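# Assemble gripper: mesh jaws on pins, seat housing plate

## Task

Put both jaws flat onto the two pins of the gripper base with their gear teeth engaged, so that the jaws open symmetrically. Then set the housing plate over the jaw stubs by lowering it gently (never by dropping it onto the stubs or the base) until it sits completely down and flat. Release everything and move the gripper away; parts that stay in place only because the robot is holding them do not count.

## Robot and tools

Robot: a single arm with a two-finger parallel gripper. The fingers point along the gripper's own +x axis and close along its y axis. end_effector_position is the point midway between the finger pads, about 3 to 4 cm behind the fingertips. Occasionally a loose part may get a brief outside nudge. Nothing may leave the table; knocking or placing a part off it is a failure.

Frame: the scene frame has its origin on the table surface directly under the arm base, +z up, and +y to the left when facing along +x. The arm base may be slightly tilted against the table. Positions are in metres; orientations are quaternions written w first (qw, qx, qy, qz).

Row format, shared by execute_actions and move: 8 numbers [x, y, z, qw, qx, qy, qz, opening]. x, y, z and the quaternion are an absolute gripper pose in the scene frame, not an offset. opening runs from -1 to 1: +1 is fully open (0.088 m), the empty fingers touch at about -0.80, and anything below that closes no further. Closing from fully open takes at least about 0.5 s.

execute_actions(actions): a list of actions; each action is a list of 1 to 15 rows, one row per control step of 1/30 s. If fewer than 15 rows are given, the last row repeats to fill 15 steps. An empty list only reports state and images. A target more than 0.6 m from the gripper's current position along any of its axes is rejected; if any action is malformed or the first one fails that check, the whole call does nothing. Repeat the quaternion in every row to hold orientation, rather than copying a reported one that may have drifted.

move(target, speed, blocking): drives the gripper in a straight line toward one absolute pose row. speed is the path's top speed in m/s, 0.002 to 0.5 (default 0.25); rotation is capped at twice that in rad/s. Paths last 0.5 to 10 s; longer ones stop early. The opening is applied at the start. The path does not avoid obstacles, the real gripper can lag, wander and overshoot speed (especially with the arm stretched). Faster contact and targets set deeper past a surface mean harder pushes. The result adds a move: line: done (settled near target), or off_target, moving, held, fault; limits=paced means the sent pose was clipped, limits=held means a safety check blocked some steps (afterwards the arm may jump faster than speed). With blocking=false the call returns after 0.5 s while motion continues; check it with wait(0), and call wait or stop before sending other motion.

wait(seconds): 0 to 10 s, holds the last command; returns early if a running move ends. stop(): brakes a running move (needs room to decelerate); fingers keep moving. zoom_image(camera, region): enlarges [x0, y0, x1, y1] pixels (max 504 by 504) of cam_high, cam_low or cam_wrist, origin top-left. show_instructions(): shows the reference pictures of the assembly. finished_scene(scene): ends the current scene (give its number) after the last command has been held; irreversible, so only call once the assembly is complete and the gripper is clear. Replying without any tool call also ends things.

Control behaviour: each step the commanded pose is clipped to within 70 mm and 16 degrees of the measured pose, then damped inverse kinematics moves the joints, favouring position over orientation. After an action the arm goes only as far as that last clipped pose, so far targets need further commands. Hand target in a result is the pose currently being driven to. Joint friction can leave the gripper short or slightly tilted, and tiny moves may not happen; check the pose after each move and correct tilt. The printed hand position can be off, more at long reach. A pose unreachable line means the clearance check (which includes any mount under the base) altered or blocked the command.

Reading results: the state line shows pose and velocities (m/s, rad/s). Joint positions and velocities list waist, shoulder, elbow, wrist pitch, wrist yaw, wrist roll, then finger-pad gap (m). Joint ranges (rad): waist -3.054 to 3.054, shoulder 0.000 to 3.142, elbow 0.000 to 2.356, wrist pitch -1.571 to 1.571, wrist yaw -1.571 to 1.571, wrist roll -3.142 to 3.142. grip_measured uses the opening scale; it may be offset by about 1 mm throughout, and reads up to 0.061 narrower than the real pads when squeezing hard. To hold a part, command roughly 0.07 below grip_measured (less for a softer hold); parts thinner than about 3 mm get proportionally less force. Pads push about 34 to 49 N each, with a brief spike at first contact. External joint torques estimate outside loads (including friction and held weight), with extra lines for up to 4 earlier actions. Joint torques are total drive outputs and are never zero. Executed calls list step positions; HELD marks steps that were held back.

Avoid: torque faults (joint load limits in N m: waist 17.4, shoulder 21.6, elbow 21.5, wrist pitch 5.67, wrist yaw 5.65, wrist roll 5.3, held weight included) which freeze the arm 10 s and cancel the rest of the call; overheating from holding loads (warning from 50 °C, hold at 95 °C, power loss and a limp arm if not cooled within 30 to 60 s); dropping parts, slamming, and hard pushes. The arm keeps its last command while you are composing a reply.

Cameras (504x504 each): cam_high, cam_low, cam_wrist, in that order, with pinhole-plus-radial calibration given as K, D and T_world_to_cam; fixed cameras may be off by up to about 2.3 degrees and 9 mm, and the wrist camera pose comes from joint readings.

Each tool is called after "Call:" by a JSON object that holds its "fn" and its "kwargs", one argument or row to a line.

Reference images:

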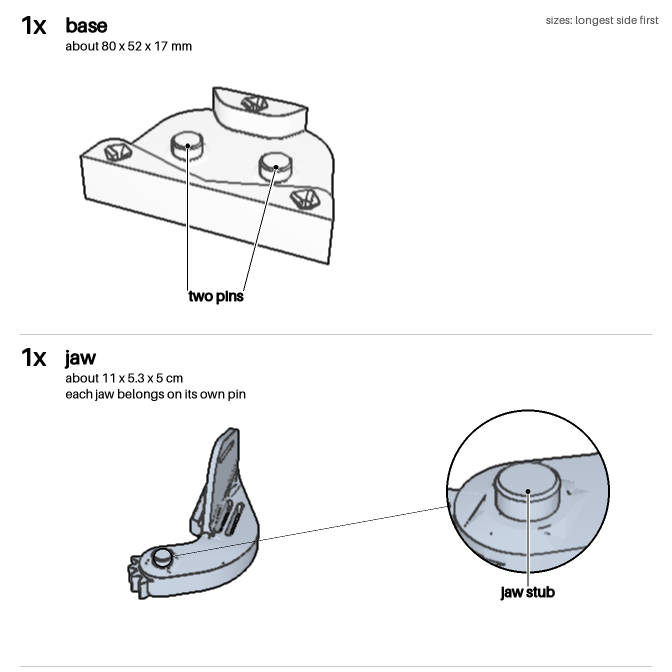

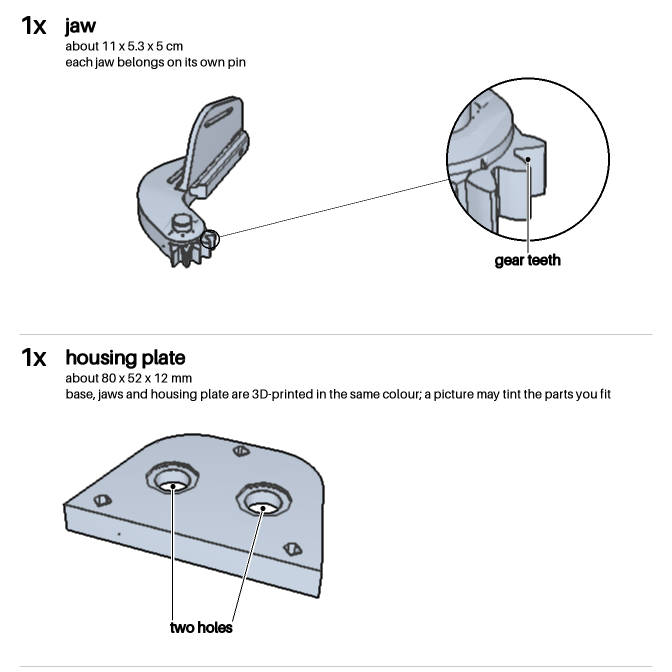

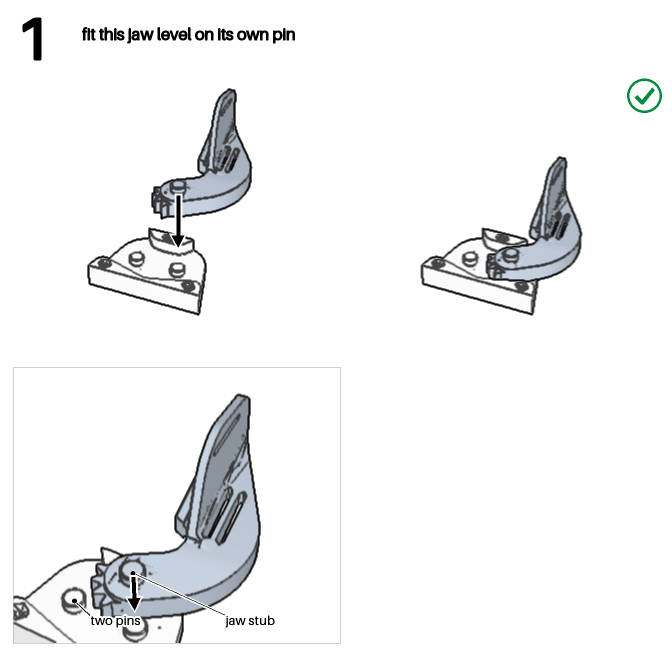

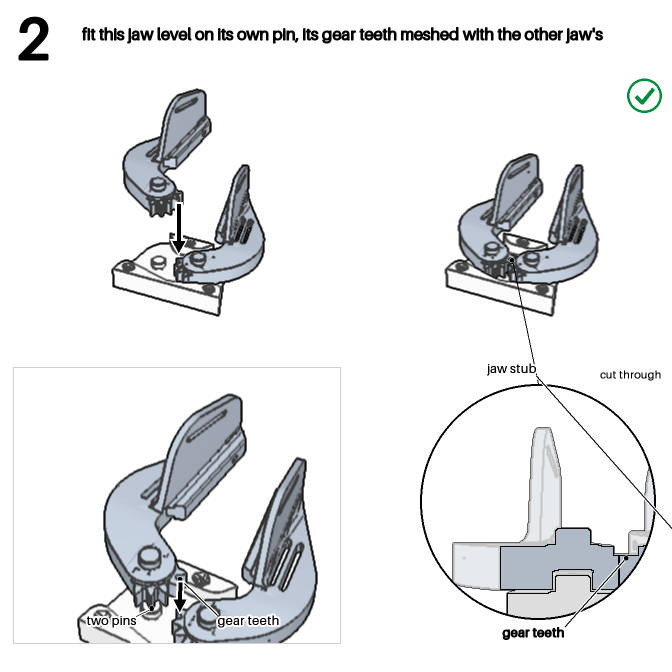

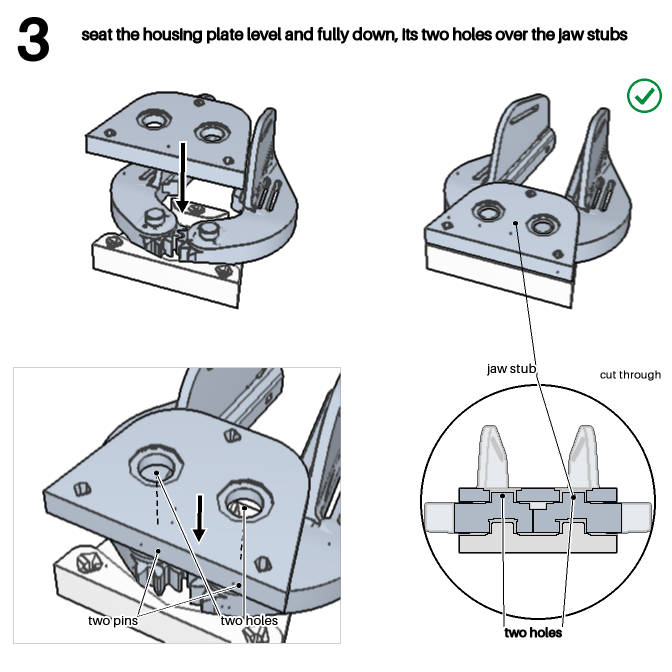

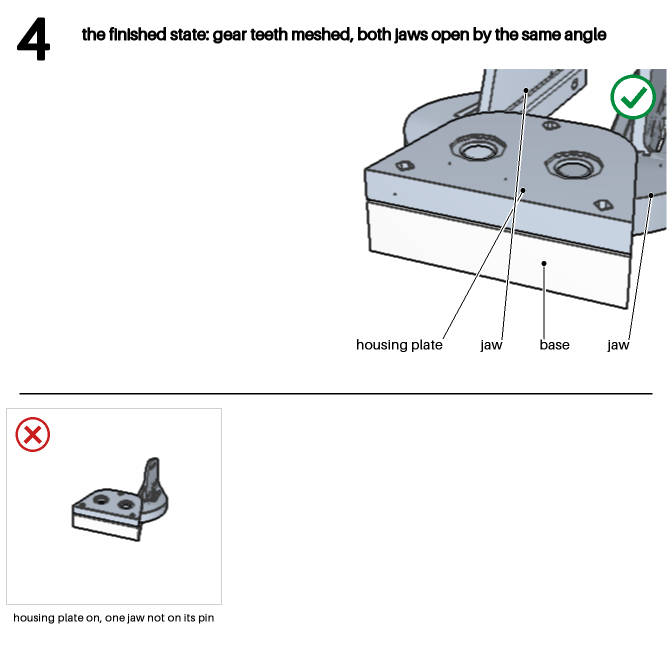

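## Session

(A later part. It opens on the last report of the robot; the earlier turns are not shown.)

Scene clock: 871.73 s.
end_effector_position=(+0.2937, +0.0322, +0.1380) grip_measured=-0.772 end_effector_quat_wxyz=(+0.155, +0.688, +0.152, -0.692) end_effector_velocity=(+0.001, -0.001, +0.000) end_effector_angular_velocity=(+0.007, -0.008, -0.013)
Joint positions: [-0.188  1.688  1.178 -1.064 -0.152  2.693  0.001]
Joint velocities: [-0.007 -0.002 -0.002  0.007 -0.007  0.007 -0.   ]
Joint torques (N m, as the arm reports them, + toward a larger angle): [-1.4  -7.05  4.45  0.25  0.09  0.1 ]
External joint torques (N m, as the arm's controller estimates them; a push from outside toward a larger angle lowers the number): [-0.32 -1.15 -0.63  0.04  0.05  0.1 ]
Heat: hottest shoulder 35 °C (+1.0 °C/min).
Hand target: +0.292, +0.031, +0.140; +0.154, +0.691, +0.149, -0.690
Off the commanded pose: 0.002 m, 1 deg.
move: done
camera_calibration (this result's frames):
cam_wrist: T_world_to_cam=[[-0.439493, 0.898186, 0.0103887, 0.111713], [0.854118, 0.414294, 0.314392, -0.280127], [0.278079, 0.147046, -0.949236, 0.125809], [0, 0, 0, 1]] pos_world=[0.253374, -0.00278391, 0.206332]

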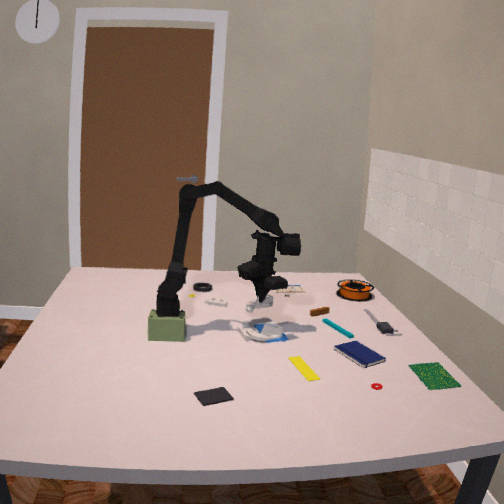

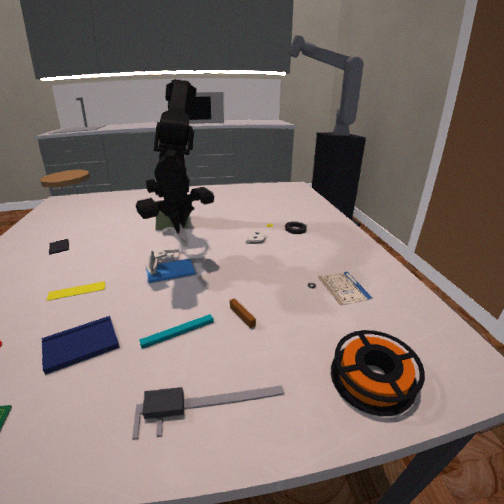

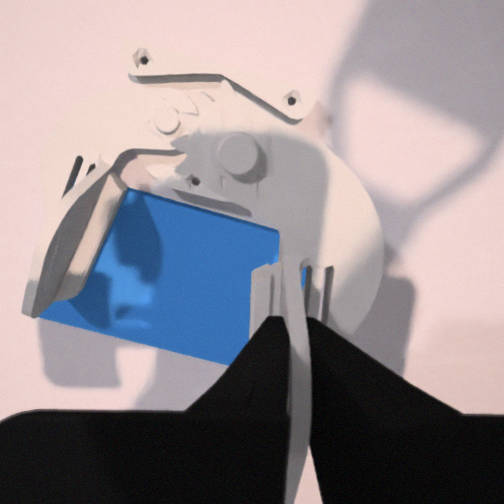

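Call:
{"fn": "move", "kwargs": {
  "target": [0.292,0.032,0.088,0.1512,0.6908,0.1512,-0.6908,-0.86],
  "speed": 0.06
}}

Scene clock: 875.80 s.
end_effector_position=(+0.2949, +0.0315, +0.0920) grip_measured=-0.772 end_effector_quat_wxyz=(+0.154, +0.695, +0.150, -0.686) end_effector_velocity=(-0.003, -0.000, -0.003) end_effector_angular_velocity=(+0.007, +0.007, +0.004)
Joint positions: [-0.167  1.74   1.045 -0.858 -0.154  2.722  0.001]
Joint velocities: [-0.002  0.002 -0.012  0.007 -0.007 -0.007 -0.   ]
Joint torques (N m, as the arm reports them, + toward a larger angle): [-0.7  -5.01  3.94  0.29 -0.06  0.09]
External joint torques (N m, as the arm's controller estimates them; a push from outside toward a larger angle lowers the number): [ 0.35  1.02 -0.85  0.06 -0.09  0.09]
Heat: hottest shoulder 35 °C (+1.0 °C/min).
Hand target: +0.293, +0.032, +0.088; +0.151, +0.691, +0.151, -0.691
Off the commanded pose: 0.005 m, 1 deg.
move: done
camera_calibration (this result's frames):
cam_wrist: T_world_to_cam=[[-0.435247, 0.900301, 0.00426358, 0.112602], [0.850216, 0.409467, 0.330861, -0.266628], [0.296129, 0.147631, -0.94367, 0.0761381], [0, 0, 0, 1]] pos_world=[0.253155, -0.00344112, 0.159586]

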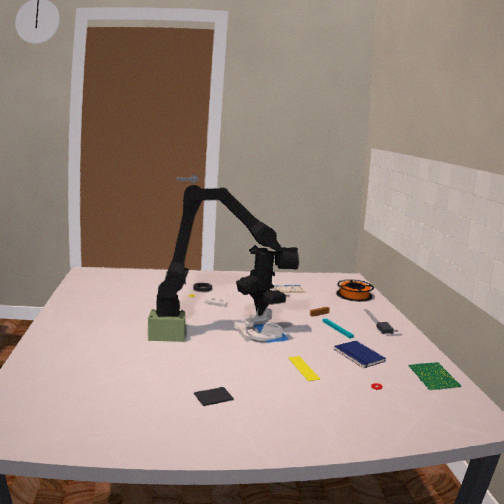

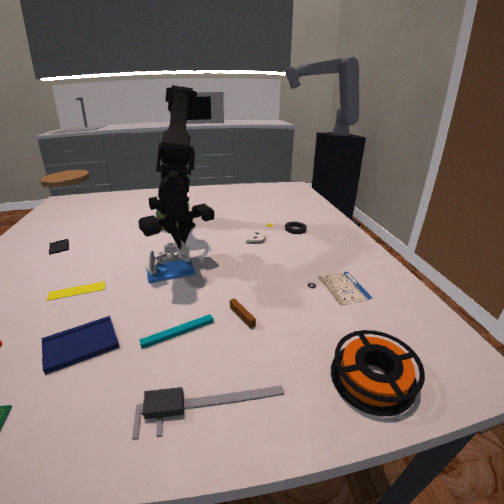

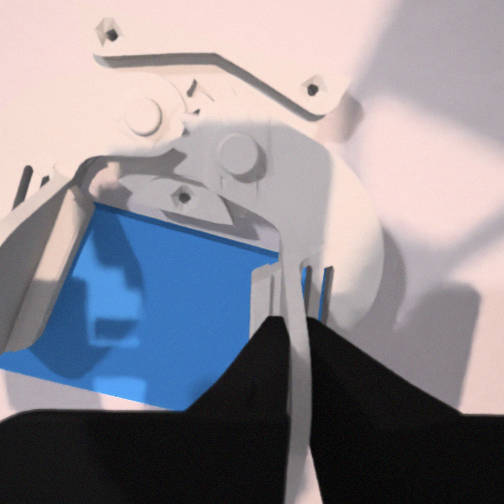

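Call:
{"fn": "zoom_image", "kwargs": {
  "camera": "cam_wrist",
  "region": [80, 10, 360, 250]
}}

Region (80, 10, 360, 250) of cam_wrist's 504x504 image, scaled by 1.800, with more detail than that image has; it fills the top 432 rows of this view, and the rest is white.

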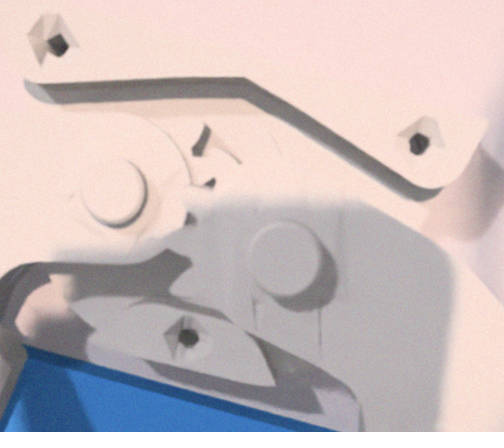

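Call:
{"fn": "move", "kwargs": {
  "target": [0.2902,0.0330,0.081,0.1512,0.6908,0.1512,-0.6908,-0.86],
  "speed": 0.02
}}

Call:
{"fn": "zoom_image", "kwargs": {
  "camera": "cam_wrist",
  "region": [80, 10, 360, 250]
}}

Scene clock: 903.50 s.
end_effector_position=(+0.2927, +0.0326, +0.0848) grip_measured=-0.772 end_effector_quat_wxyz=(+0.154, +0.695, +0.150, -0.686) end_effector_velocity=(-0.001, +0.002, -0.001) end_effector_angular_velocity=(+0.022, -0.002, +0.006)
Joint positions: [-0.159  1.746  1.02  -0.827 -0.154  2.729  0.001]
Joint velocities: [-0.002 -0.002 -0.007  0.007 -0.022 -0.007 -0.   ]
Joint torques (N m, as the arm reports them, + toward a larger angle): [-1.03 -5.1   3.93  0.31 -0.08  0.05]
External joint torques (N m, as the arm's controller estimates them; a push from outside toward a larger angle lowers the number): [ 0.    0.92 -0.83  0.06 -0.11  0.05]
Heat: hottest shoulder 33 °C (-1.0 °C/min).
Hand target: +0.290, +0.033, +0.081; +0.151, +0.691, +0.151, -0.691
Off the commanded pose: 0.005 m, 1 deg.
move: done
camera_calibration (this result's frames):
cam_wrist: T_world_to_cam=[[-0.435612, 0.900123, 0.00456058, 0.110814], [0.850187, 0.409771, 0.330559, -0.262843], [0.295675, 0.147873, -0.943774, 0.0698809], [0, 0, 0, 1]] pos_world=[0.251076, -0.00237398, 0.152331]

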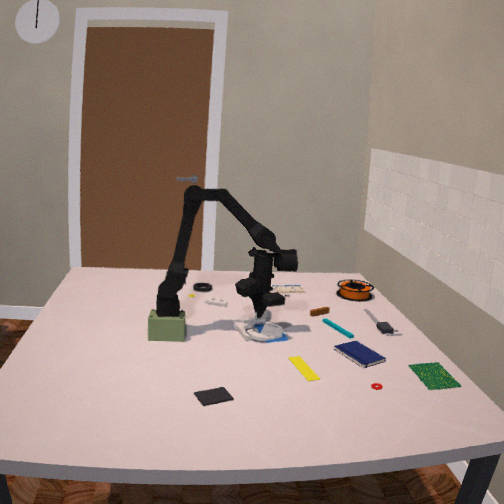

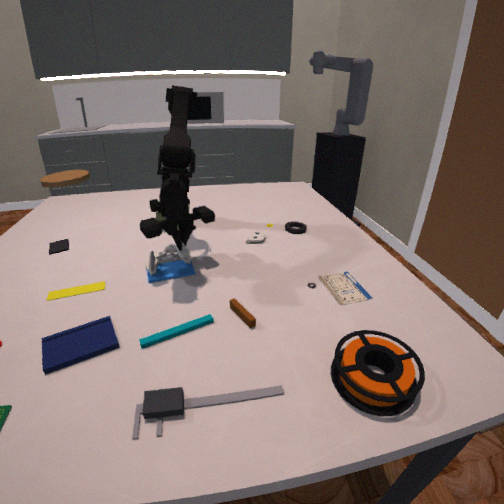

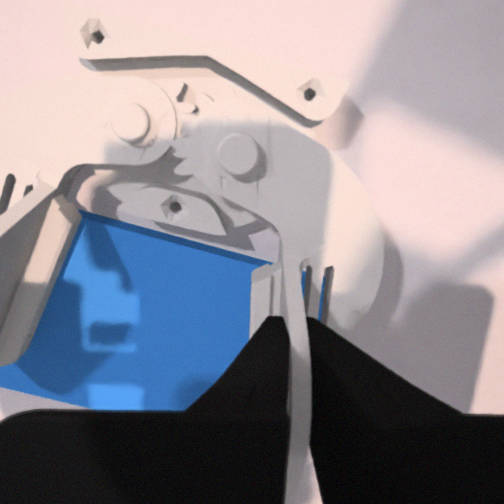

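Region (80, 10, 360, 250) of cam_wrist's 504x504 image, scaled by 1.800, with more detail than that image has; it fills the top 432 rows of this view, and the rest is white.

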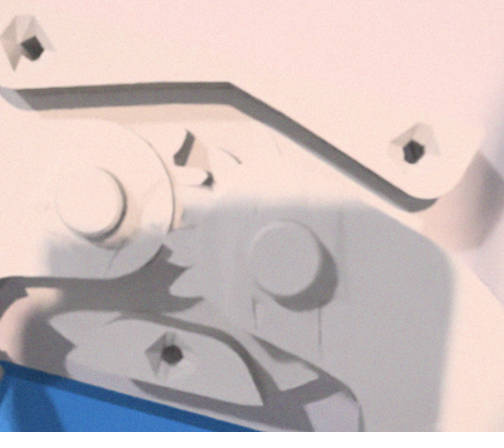

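Call:
{"fn": "move", "kwargs": {
  "target": [0.2902,0.0328,0.0745,0.1512,0.6908,0.1512,-0.6908,-0.86],
  "speed": 0.008
}}

Call:
{"fn": "zoom_image", "kwargs": {
  "camera": "cam_wrist",
  "region": [80, 10, 360, 250]
}}

Scene clock: 914.13 s.
end_effector_position=(+0.2931, +0.0326, +0.0788) grip_measured=-0.772 end_effector_quat_wxyz=(+0.154, +0.695, +0.150, -0.686) end_effector_velocity=(+0.001, -0.002, -0.001) end_effector_angular_velocity=(-0.008, -0.003, +0.020)
Joint positions: [-0.156  1.757  1.007 -0.8   -0.154  2.733  0.001]
Joint velocities: [-0.002  0.002 -0.002  0.007  0.007 -0.022 -0.   ]
Joint torques (N m, as the arm reports them, + toward a larger angle): [-0.9  -4.9   3.94  0.33 -0.1   0.07]
External joint torques (N m, as the arm's controller estimates them; a push from outside toward a larger angle lowers the number): [ 0.15  1.12 -0.75  0.07 -0.13  0.07]
Heat: hottest shoulder 33 °C (-1.0 °C/min).
Hand target: +0.290, +0.033, +0.074; +0.151, +0.691, +0.151, -0.691
Off the commanded pose: 0.005 m, 1 deg.
move: done
camera_calibration (this result's frames):
cam_wrist: T_world_to_cam=[[-0.435619, 0.900124, 0.00371476, 0.111114], [0.849469, 0.409732, 0.332448, -0.26113], [0.297722, 0.147976, -0.943114, 0.0634532], [0, 0, 0, 1]] pos_world=[0.251333, -0.0024123, 0.146243]

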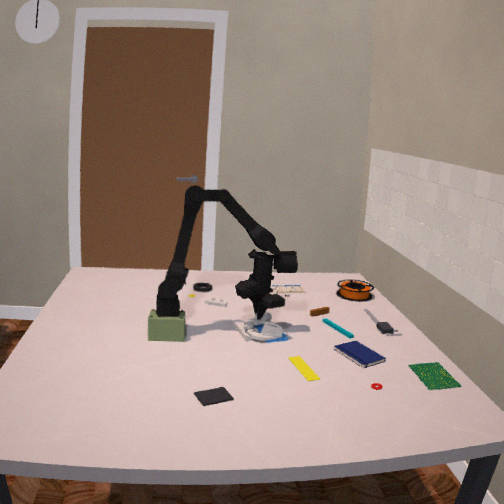

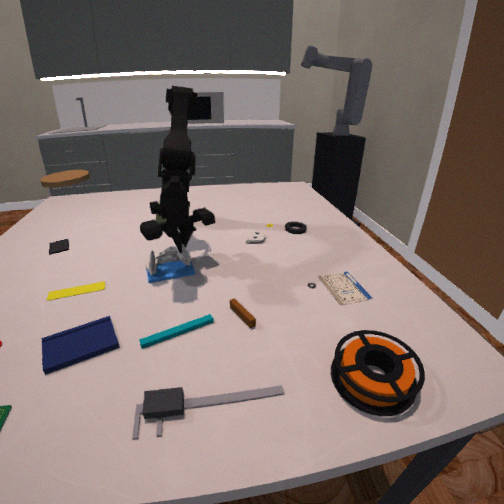

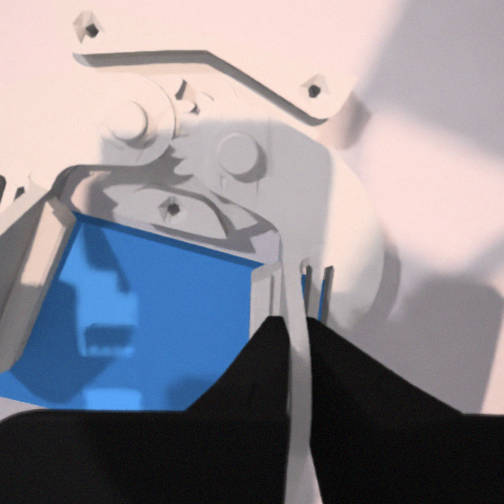

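Region (80, 10, 360, 250) of cam_wrist's 504x504 image, scaled by 1.800, with more detail than that image has; it fills the top 432 rows of this view, and the rest is white.

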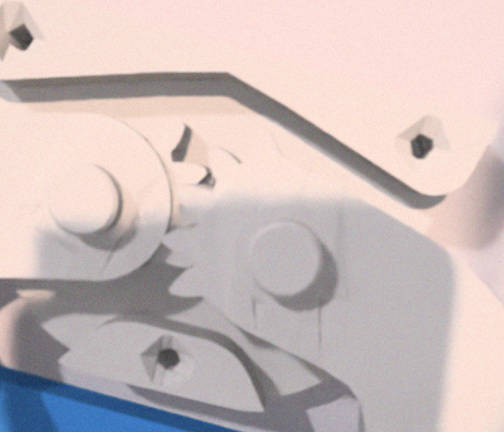

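Call:
{"fn": "move", "kwargs": {
  "target": [0.2900,0.0328,0.0695,0.1512,0.6908,0.1512,-0.6908,-0.86],
  "speed": 0.006
}}

Call:
{"fn": "zoom_image", "kwargs": {
  "camera": "cam_wrist",
  "region": [80, 10, 360, 250]
}}

Scene clock: 920.13 s.
end_effector_position=(+0.2931, +0.0324, +0.0735) grip_measured=-0.772 end_effector_quat_wxyz=(+0.154, +0.695, +0.150, -0.686) end_effector_velocity=(-0.004, -0.002, -0.001) end_effector_angular_velocity=(-0.008, +0.011, +0.003)
Joint positions: [-0.154  1.767  0.996 -0.777 -0.154  2.735  0.001]
Joint velocities: [-0.002 -0.002 -0.007 -0.007  0.007 -0.007 -0.   ]
Joint torques (N m, as the arm reports them, + toward a larger angle): [-0.91 -4.89  3.9   0.32 -0.07  0.09]
External joint torques (N m, as the arm's controller estimates them; a push from outside toward a larger angle lowers the number): [ 0.16  1.21 -0.72  0.09 -0.11  0.09]
Heat: hottest shoulder 33 °C (-1.0 °C/min).
Hand target: +0.290, +0.033, +0.070; +0.151, +0.691, +0.151, -0.691
Off the commanded pose: 0.005 m, 1 deg.
move: done
camera_calibration (this result's frames):
cam_wrist: T_world_to_cam=[[-0.435647, 0.90011, 0.00374848, 0.111256], [0.849448, 0.409743, 0.33249, -0.259243], [0.297741, 0.148032, -0.943099, 0.0584755], [0, 0, 0, 1]] pos_world=[0.251272, -0.00257609, 0.140927]

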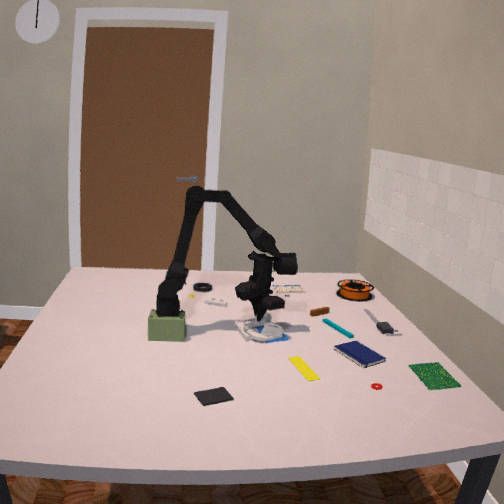

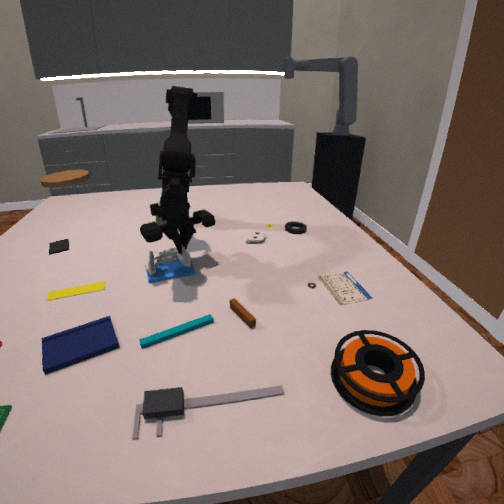

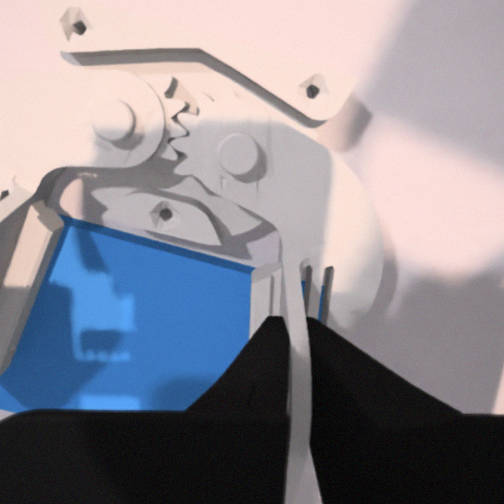

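Region (80, 10, 360, 250) of cam_wrist's 504x504 image, scaled by 1.800, with more detail than that image has; it fills the top 432 rows of this view, and the rest is white.

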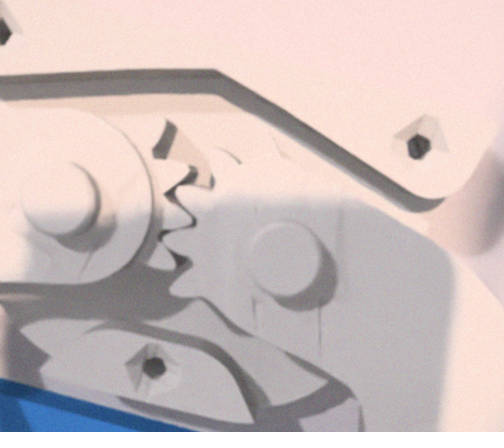

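Call:
{"fn": "move", "kwargs": {
  "target": [0.2900,0.0328,0.0652,0.1512,0.6908,0.1512,-0.6908,-0.86],
  "speed": 0.005
}}

Call:
{"fn": "zoom_image", "kwargs": {
  "camera": "cam_wrist",
  "region": [60, 10, 360, 250]
}}

Scene clock: 926.80 s.
end_effector_position=(+0.2934, +0.0322, +0.0710) grip_measured=-0.772 end_effector_quat_wxyz=(+0.154, +0.697, +0.150, -0.685) end_effector_velocity=(+0.001, -0.002, +0.002) end_effector_angular_velocity=(-0.007, -0.013, +0.007)
Joint positions: [-0.153  1.771  0.989 -0.763 -0.154  2.737  0.001]
Joint velocities: [-0.002 -0.007 -0.002  0.007  0.007 -0.007 -0.   ]
Joint torques (N m, as the arm reports them, + toward a larger angle): [-0.71 -4.51  3.57  0.51 -0.07  0.13]
External joint torques (N m, as the arm's controller estimates them; a push from outside toward a larger angle lowers the number): [ 0.35  1.56 -1.03  0.26 -0.1   0.13]
Heat: hottest shoulder 32 °C (-2.0 °C/min).
Hand target: +0.290, +0.033, +0.065; +0.151, +0.691, +0.151, -0.691
Off the commanded pose: 0.007 m, 1 deg.
move: done
camera_calibration (this result's frames):
cam_wrist: T_world_to_cam=[[-0.435101, 0.900379, 0.00242787, 0.111474], [0.848607, 0.409178, 0.335319, -0.258554], [0.30092, 0.147958, -0.942102, 0.0550418], [0, 0, 0, 1]] pos_world=[0.25135, -0.002718, 0.138282]

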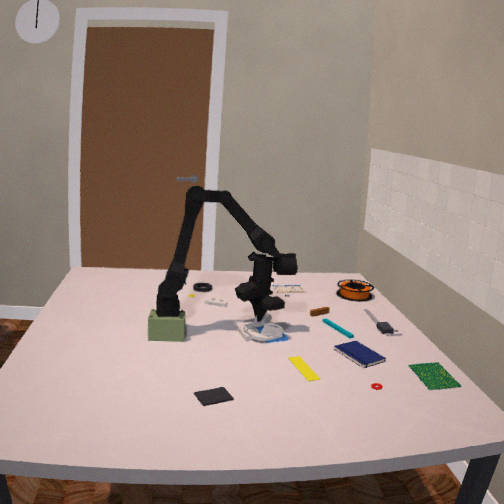

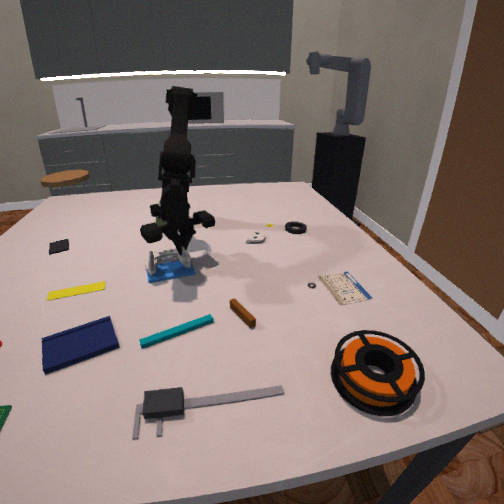

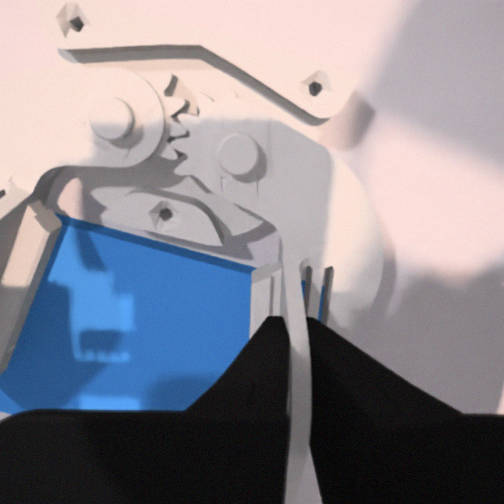

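Region (60, 10, 360, 250) of cam_wrist's 504x504 image, scaled by 1.680, with more detail than that image has; it fills the top 403 rows of this view, and the rest is white.

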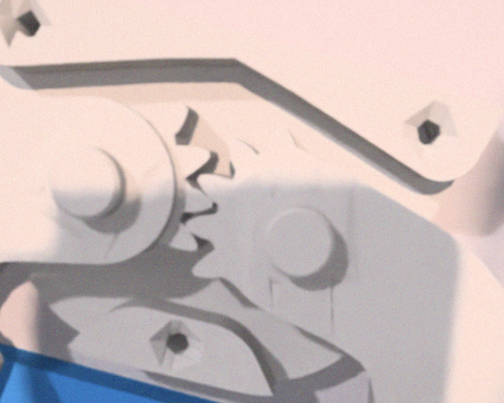

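Contact at z≈0.071, matches the seated height. Release and lift.

Call:
{"fn": "execute_actions", "kwargs": {
  "actions": [
    [[0.2915,0.0326,0.068,0.1512,0.6908,0.1512,-0.6908,-0.86]],
    [[0.2915,0.0326,0.068,0.1512,0.6908,0.1512,-0.6908,-0.45]]
  ]
}}

Call:
{"fn": "move", "kwargs": {
  "target": [0.2915,0.0326,0.17,0.1512,0.6908,0.1512,-0.6908,-0.45],
  "speed": 0.08
}}

Scene clock: 931.57 s.
end_effector_position=(+0.2913, +0.0320, +0.0695) grip_measured=-0.459 end_effector_quat_wxyz=(+0.152, +0.692, +0.150, -0.689) end_effector_velocity=(+0.001, -0.002, +0.002) end_effector_angular_velocity=(-0.007, -0.013, +0.021)
Joint positions: [-0.153  1.776  0.988 -0.771 -0.154  2.737  0.017]
Joint velocities: [-0.002 -0.007 -0.002  0.007  0.007 -0.022  0.003]
Joint torques (N m, as the arm reports them, + toward a larger angle): [-1.02 -5.07  4.98  0.14 -0.06  0.02]
External joint torques (N m, as the arm's controller estimates them; a push from outside toward a larger angle lowers the number): [ 0.01  1.05  0.35 -0.1  -0.09  0.02]
External joint torques at the end of the 1st action: [ 0.16  1.67  0.33 -0.42 -0.14  0.03]
Heat: hottest shoulder 32 °C (-3.0 °C/min).
Hand target: +0.291, +0.033, +0.068; +0.151, +0.691, +0.151, -0.691
Off the commanded pose: 0.002 m, 0 deg.
Step readings (end_effector_position; steps 1 to 15: 1st action; 16 to 30: 2nd action):
0: (+0.2933, +0.0322, +0.0709)
1: (+0.2933, +0.0322, +0.0709)
2: (+0.2932, +0.0322, +0.0709)
4: (+0.2931, +0.0322, +0.0709)
8: (+0.2930, +0.0322, +0.0709)
15: (+0.2929, +0.0322, +0.0709)
16: (+0.2928, +0.0323, +0.0709)
17: (+0.2922, +0.0322, +0.0707)
19: (+0.2914, +0.0321, +0.0698)
23: (+0.2913, +0.0320, +0.0695)
30: end_effector_position above
camera_calibration (this result's frames):
cam_wrist: T_world_to_cam=[[-0.433274, 0.901228, 0.00789217, 0.109805], [0.853513, 0.40749, 0.324759, -0.256802], [0.289466, 0.147445, -0.945764, 0.0579767], [0, 0, 0, 1]] pos_world=[0.249977, -0.00286382, 0.137364]

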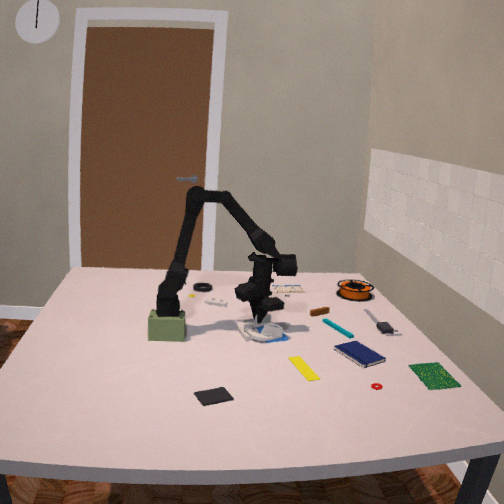

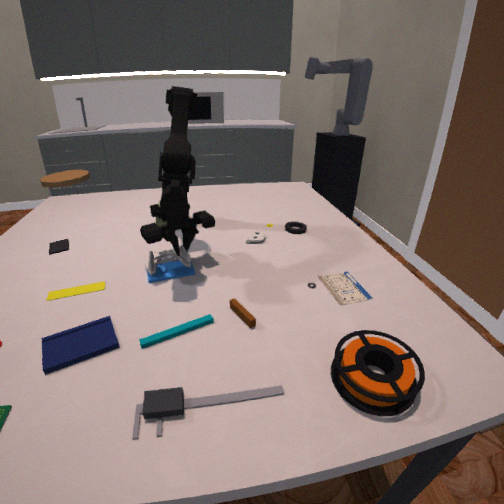

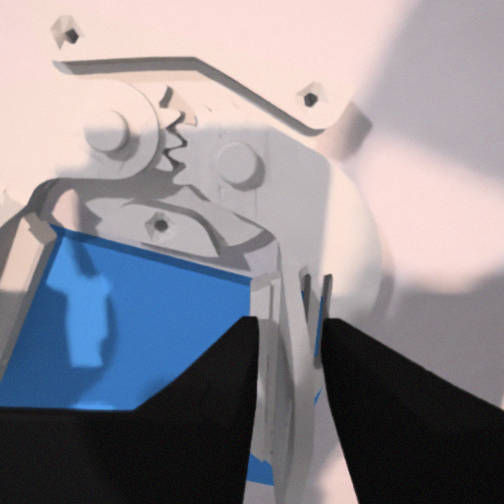

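Scene clock: 933.23 s.
end_effector_position=(+0.2880, +0.0324, +0.1639) grip_measured=-0.453 end_effector_quat_wxyz=(+0.150, +0.684, +0.151, -0.698) end_effector_velocity=(+0.002, +0.001, +0.005) end_effector_angular_velocity=(+0.007, -0.013, +0.007)
Joint positions: [-0.203  1.658  1.248 -1.182 -0.154  2.685  0.017]
Joint velocities: [-0.002 -0.007  0.012 -0.007 -0.007 -0.007 -0.   ]
Joint torques (N m, as the arm reports them, + toward a larger angle): [-1.42 -6.98  6.71 -0.04 -0.04 -0.1 ]
External joint torques (N m, as the arm's controller estimates them; a push from outside toward a larger angle lowers the number): [-0.4  -1.11  1.48 -0.22 -0.07 -0.1 ]
Heat: hottest shoulder 32 °C (-3.0 °C/min).
Hand target: +0.290, +0.033, +0.170; +0.151, +0.691, +0.151, -0.691
Off the commanded pose: 0.007 m, 1 deg.
move: done
camera_calibration (this result's frames):
cam_wrist: T_world_to_cam=[[-0.431167, 0.902069, 0.0191326, 0.104857], [0.862325, 0.405745, 0.302931, -0.283718], [0.265502, 0.147112, -0.95282, 0.156149], [0, 0, 0, 1]] pos_world=[0.24841, -0.00244272, 0.232722]

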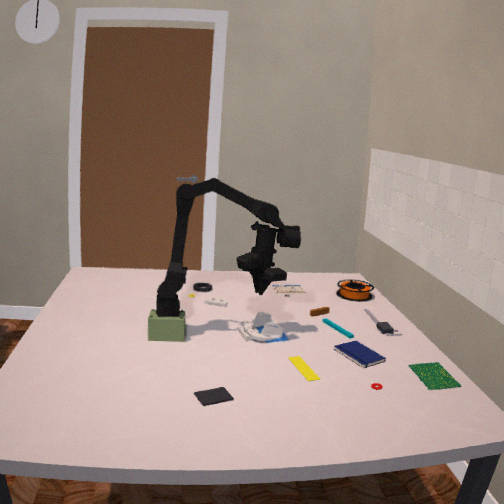

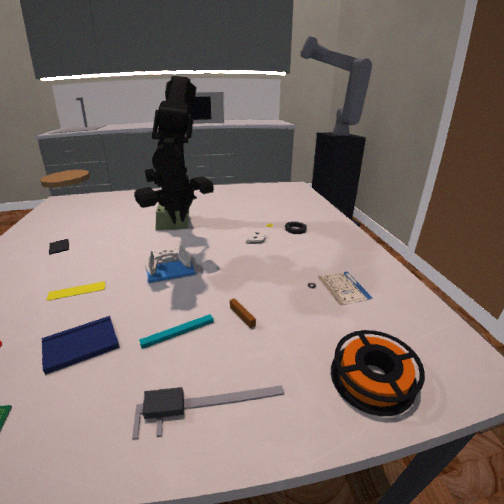

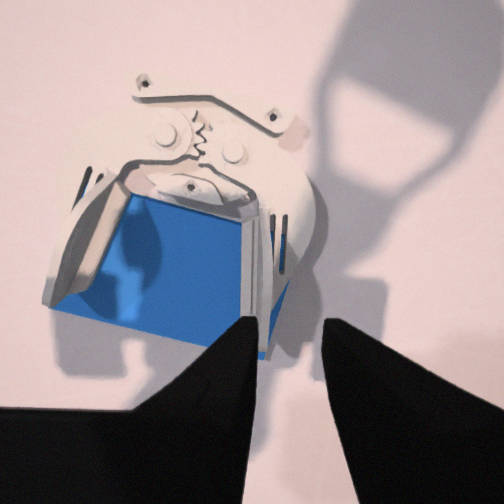

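Call:
{"fn": "move", "kwargs": {
  "target": [0.165,0.262,0.16,0.7010,0.0923,0.7010,-0.0923,0.7],
  "speed": 0.3
}}

Scene clock: 971.63 s.
end_effector_position=(+0.1639, +0.2610, +0.1595) grip_measured=+0.698 end_effector_quat_wxyz=(+0.696, +0.098, +0.705, -0.092) end_effector_velocity=(-0.000, -0.001, -0.000) end_effector_angular_velocity=(-0.010, -0.001, +0.024)
Joint positions: [ 0.746  1.542  1.249 -1.15  -0.106  1.199  0.073]
Joint velocities: [ 0.002  0.002  0.002 -0.007  0.007 -0.022 -0.   ]
Joint torques (N m, as the arm reports them, + toward a larger angle): [-0.33 -4.95  6.78  0.28  0.17 -0.1 ]
External joint torques (N m, as the arm's controller estimates them; a push from outside toward a larger angle lowers the number): [ 0.23  1.09  1.44 -0.01  0.13 -0.1 ]
Heat: hottest shoulder 34 °C (+1.0 °C/min).
Hand target: +0.166, +0.264, +0.160; +0.698, +0.096, +0.704, -0.089
Off the commanded pose: 0.002 m, 1 deg.
move: done
camera_calibration (this result's frames):
cam_wrist: T_world_to_cam=[[-0.249356, -0.968392, 0.00628714, 0.305677], [-0.912545, 0.237139, 0.333207, 0.0619177], [-0.324166, 0.0773497, -0.942833, 0.264562], [0, 0, 0, 1]] pos_world=[0.218487, 0.260868, 0.226885]

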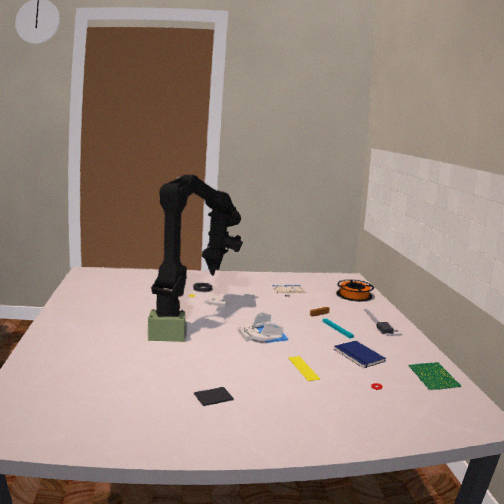

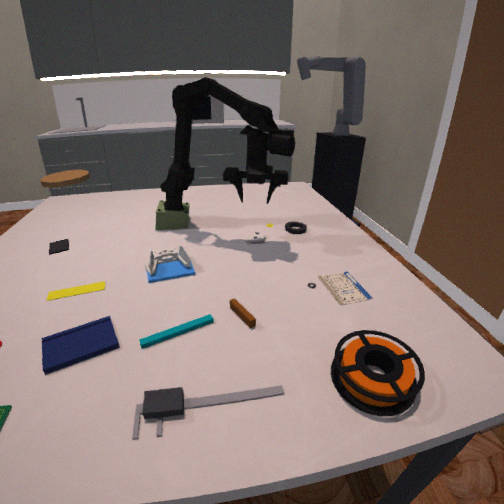

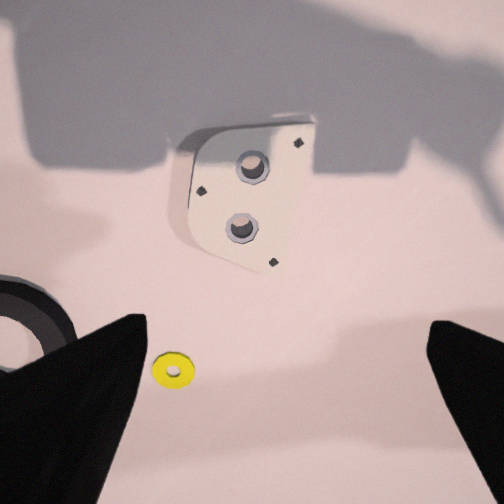

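Call:
{"fn": "zoom_image", "kwargs": {
  "camera": "cam_wrist",
  "region": [150, 100, 350, 300]
}}

Region (150, 100, 350, 300) of cam_wrist's 504x504 image, scaled by 2.520, with more detail than that image has.

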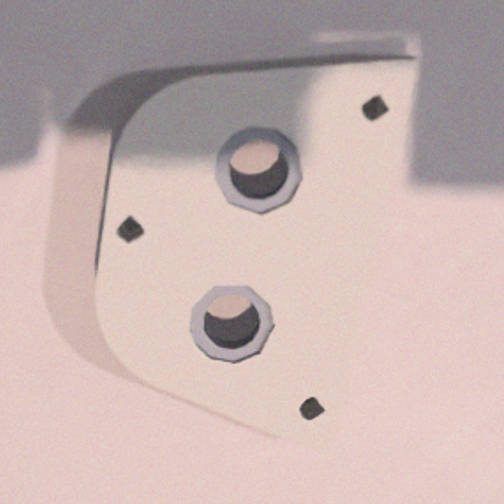

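Call:
{"fn": "move", "kwargs": {
  "target": [0.170,0.2695,0.075,0.6910,0.1500,0.6910,-0.1500,0.55],
  "speed": 0.1
}}

Scene clock: 1003.80 s.
end_effector_position=(+0.1721, +0.2724, +0.0797) grip_measured=+0.553 end_effector_quat_wxyz=(+0.692, +0.155, +0.690, -0.144) end_effector_velocity=(-0.003, -0.003, -0.002) end_effector_angular_velocity=(-0.010, +0.015, +0.018)
Joint positions: [ 0.776  1.682  1.08  -0.825 -0.091  1.387  0.066]
Joint velocities: [-0.002  0.002 -0.007 -0.007 -0.007 -0.022  0.   ]
Joint torques (N m, as the arm reports them, + toward a larger angle): [-0.37 -5.3   4.03  0.38  0.22  0.08]
External joint torques (N m, as the arm's controller estimates them; a push from outside toward a larger angle lowers the number): [ 0.22  1.24 -0.77  0.09  0.16  0.08]
Heat: hottest shoulder 33 °C (+0.0 °C/min).
Hand target: +0.171, +0.270, +0.075; +0.691, +0.150, +0.691, -0.150
Off the commanded pose: 0.006 m, 1 deg.
move: done
camera_calibration (this result's frames):
cam_wrist: T_world_to_cam=[[-0.397292, -0.917688, -0.00281621, 0.331564], [-0.869302, 0.375358, 0.321591, 0.0491556], [-0.294063, 0.130213, -0.946875, 0.171874], [0, 0, 0, 1]] pos_world=[0.225001, 0.263441, 0.147869]

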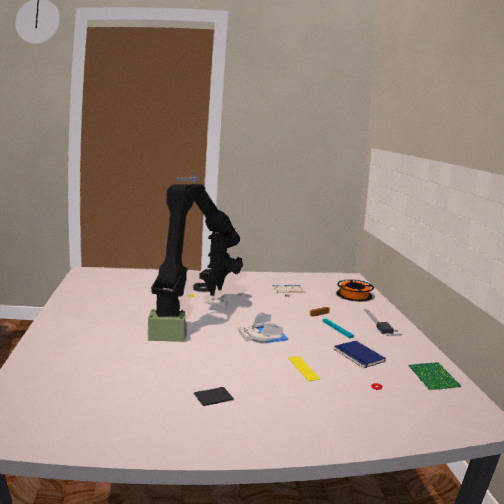

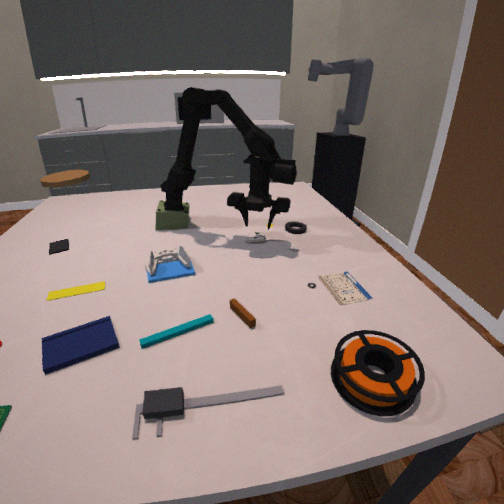

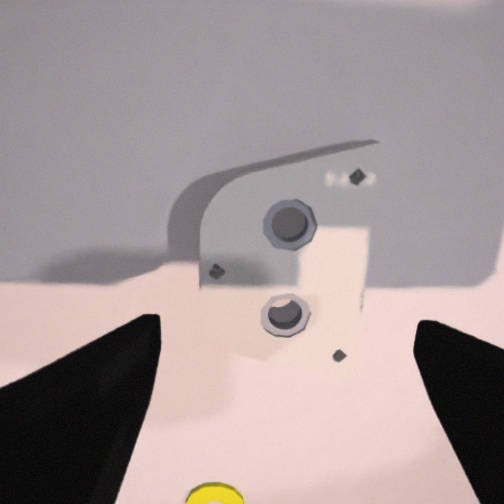

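Call:
{"fn": "move", "kwargs": {
  "target": [0.170,0.2695,0.0395,0.6910,0.1500,0.6910,-0.1500,0.55],
  "speed": 0.04
}}

Scene clock: 1026.53 s.
end_effector_position=(+0.1719, +0.2724, +0.0438) grip_measured=+0.553 end_effector_quat_wxyz=(+0.692, +0.155, +0.690, -0.145) end_effector_velocity=(+0.000, +0.000, -0.001) end_effector_angular_velocity=(+0.006, +0.004, +0.005)
Joint positions: [ 0.787  1.757  1.013 -0.682 -0.09   1.398  0.066]
Joint velocities: [-0.002  0.002 -0.002  0.007 -0.007 -0.007  0.   ]
Joint torques (N m, as the arm reports them, + toward a larger angle): [-0.46 -5.26  3.62  0.35  0.19  0.09]
External joint torques (N m, as the arm's controller estimates them; a push from outside toward a larger angle lowers the number): [ 0.15  1.39 -0.8   0.05  0.14  0.09]
Heat: hottest shoulder 33 °C (-2.0 °C/min).
Hand target: +0.170, +0.270, +0.039; +0.691, +0.150, +0.691, -0.150
Off the commanded pose: 0.005 m, 1 deg.
move: done
camera_calibration (this result's frames):
cam_wrist: T_world_to_cam=[[-0.397786, -0.917476, -0.00185984, 0.331367], [-0.868899, 0.376073, 0.321844, 0.0602615], [-0.294585, 0.129641, -0.946791, 0.137991], [0, 0, 0, 1]] pos_world=[0.224825, 0.263469, 0.11187]

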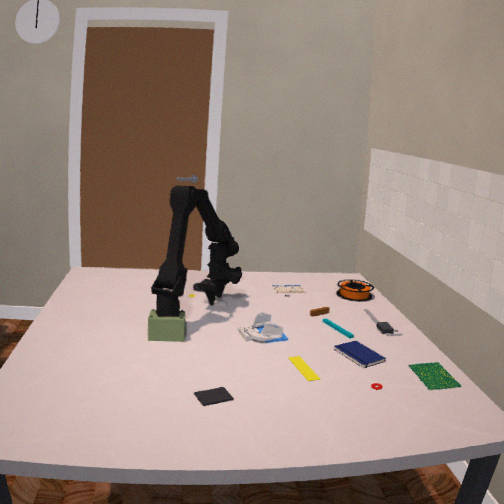

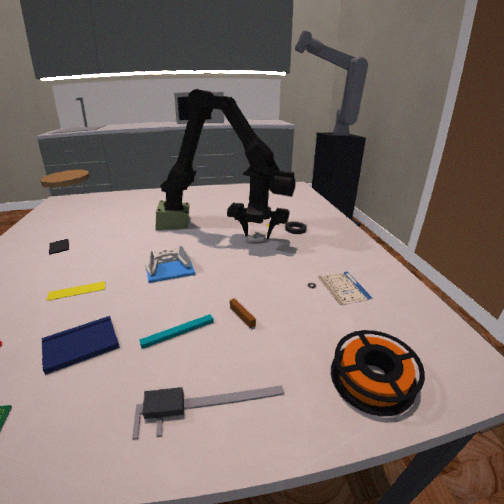

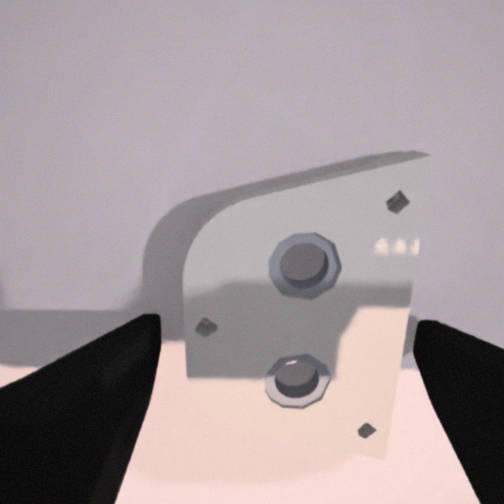

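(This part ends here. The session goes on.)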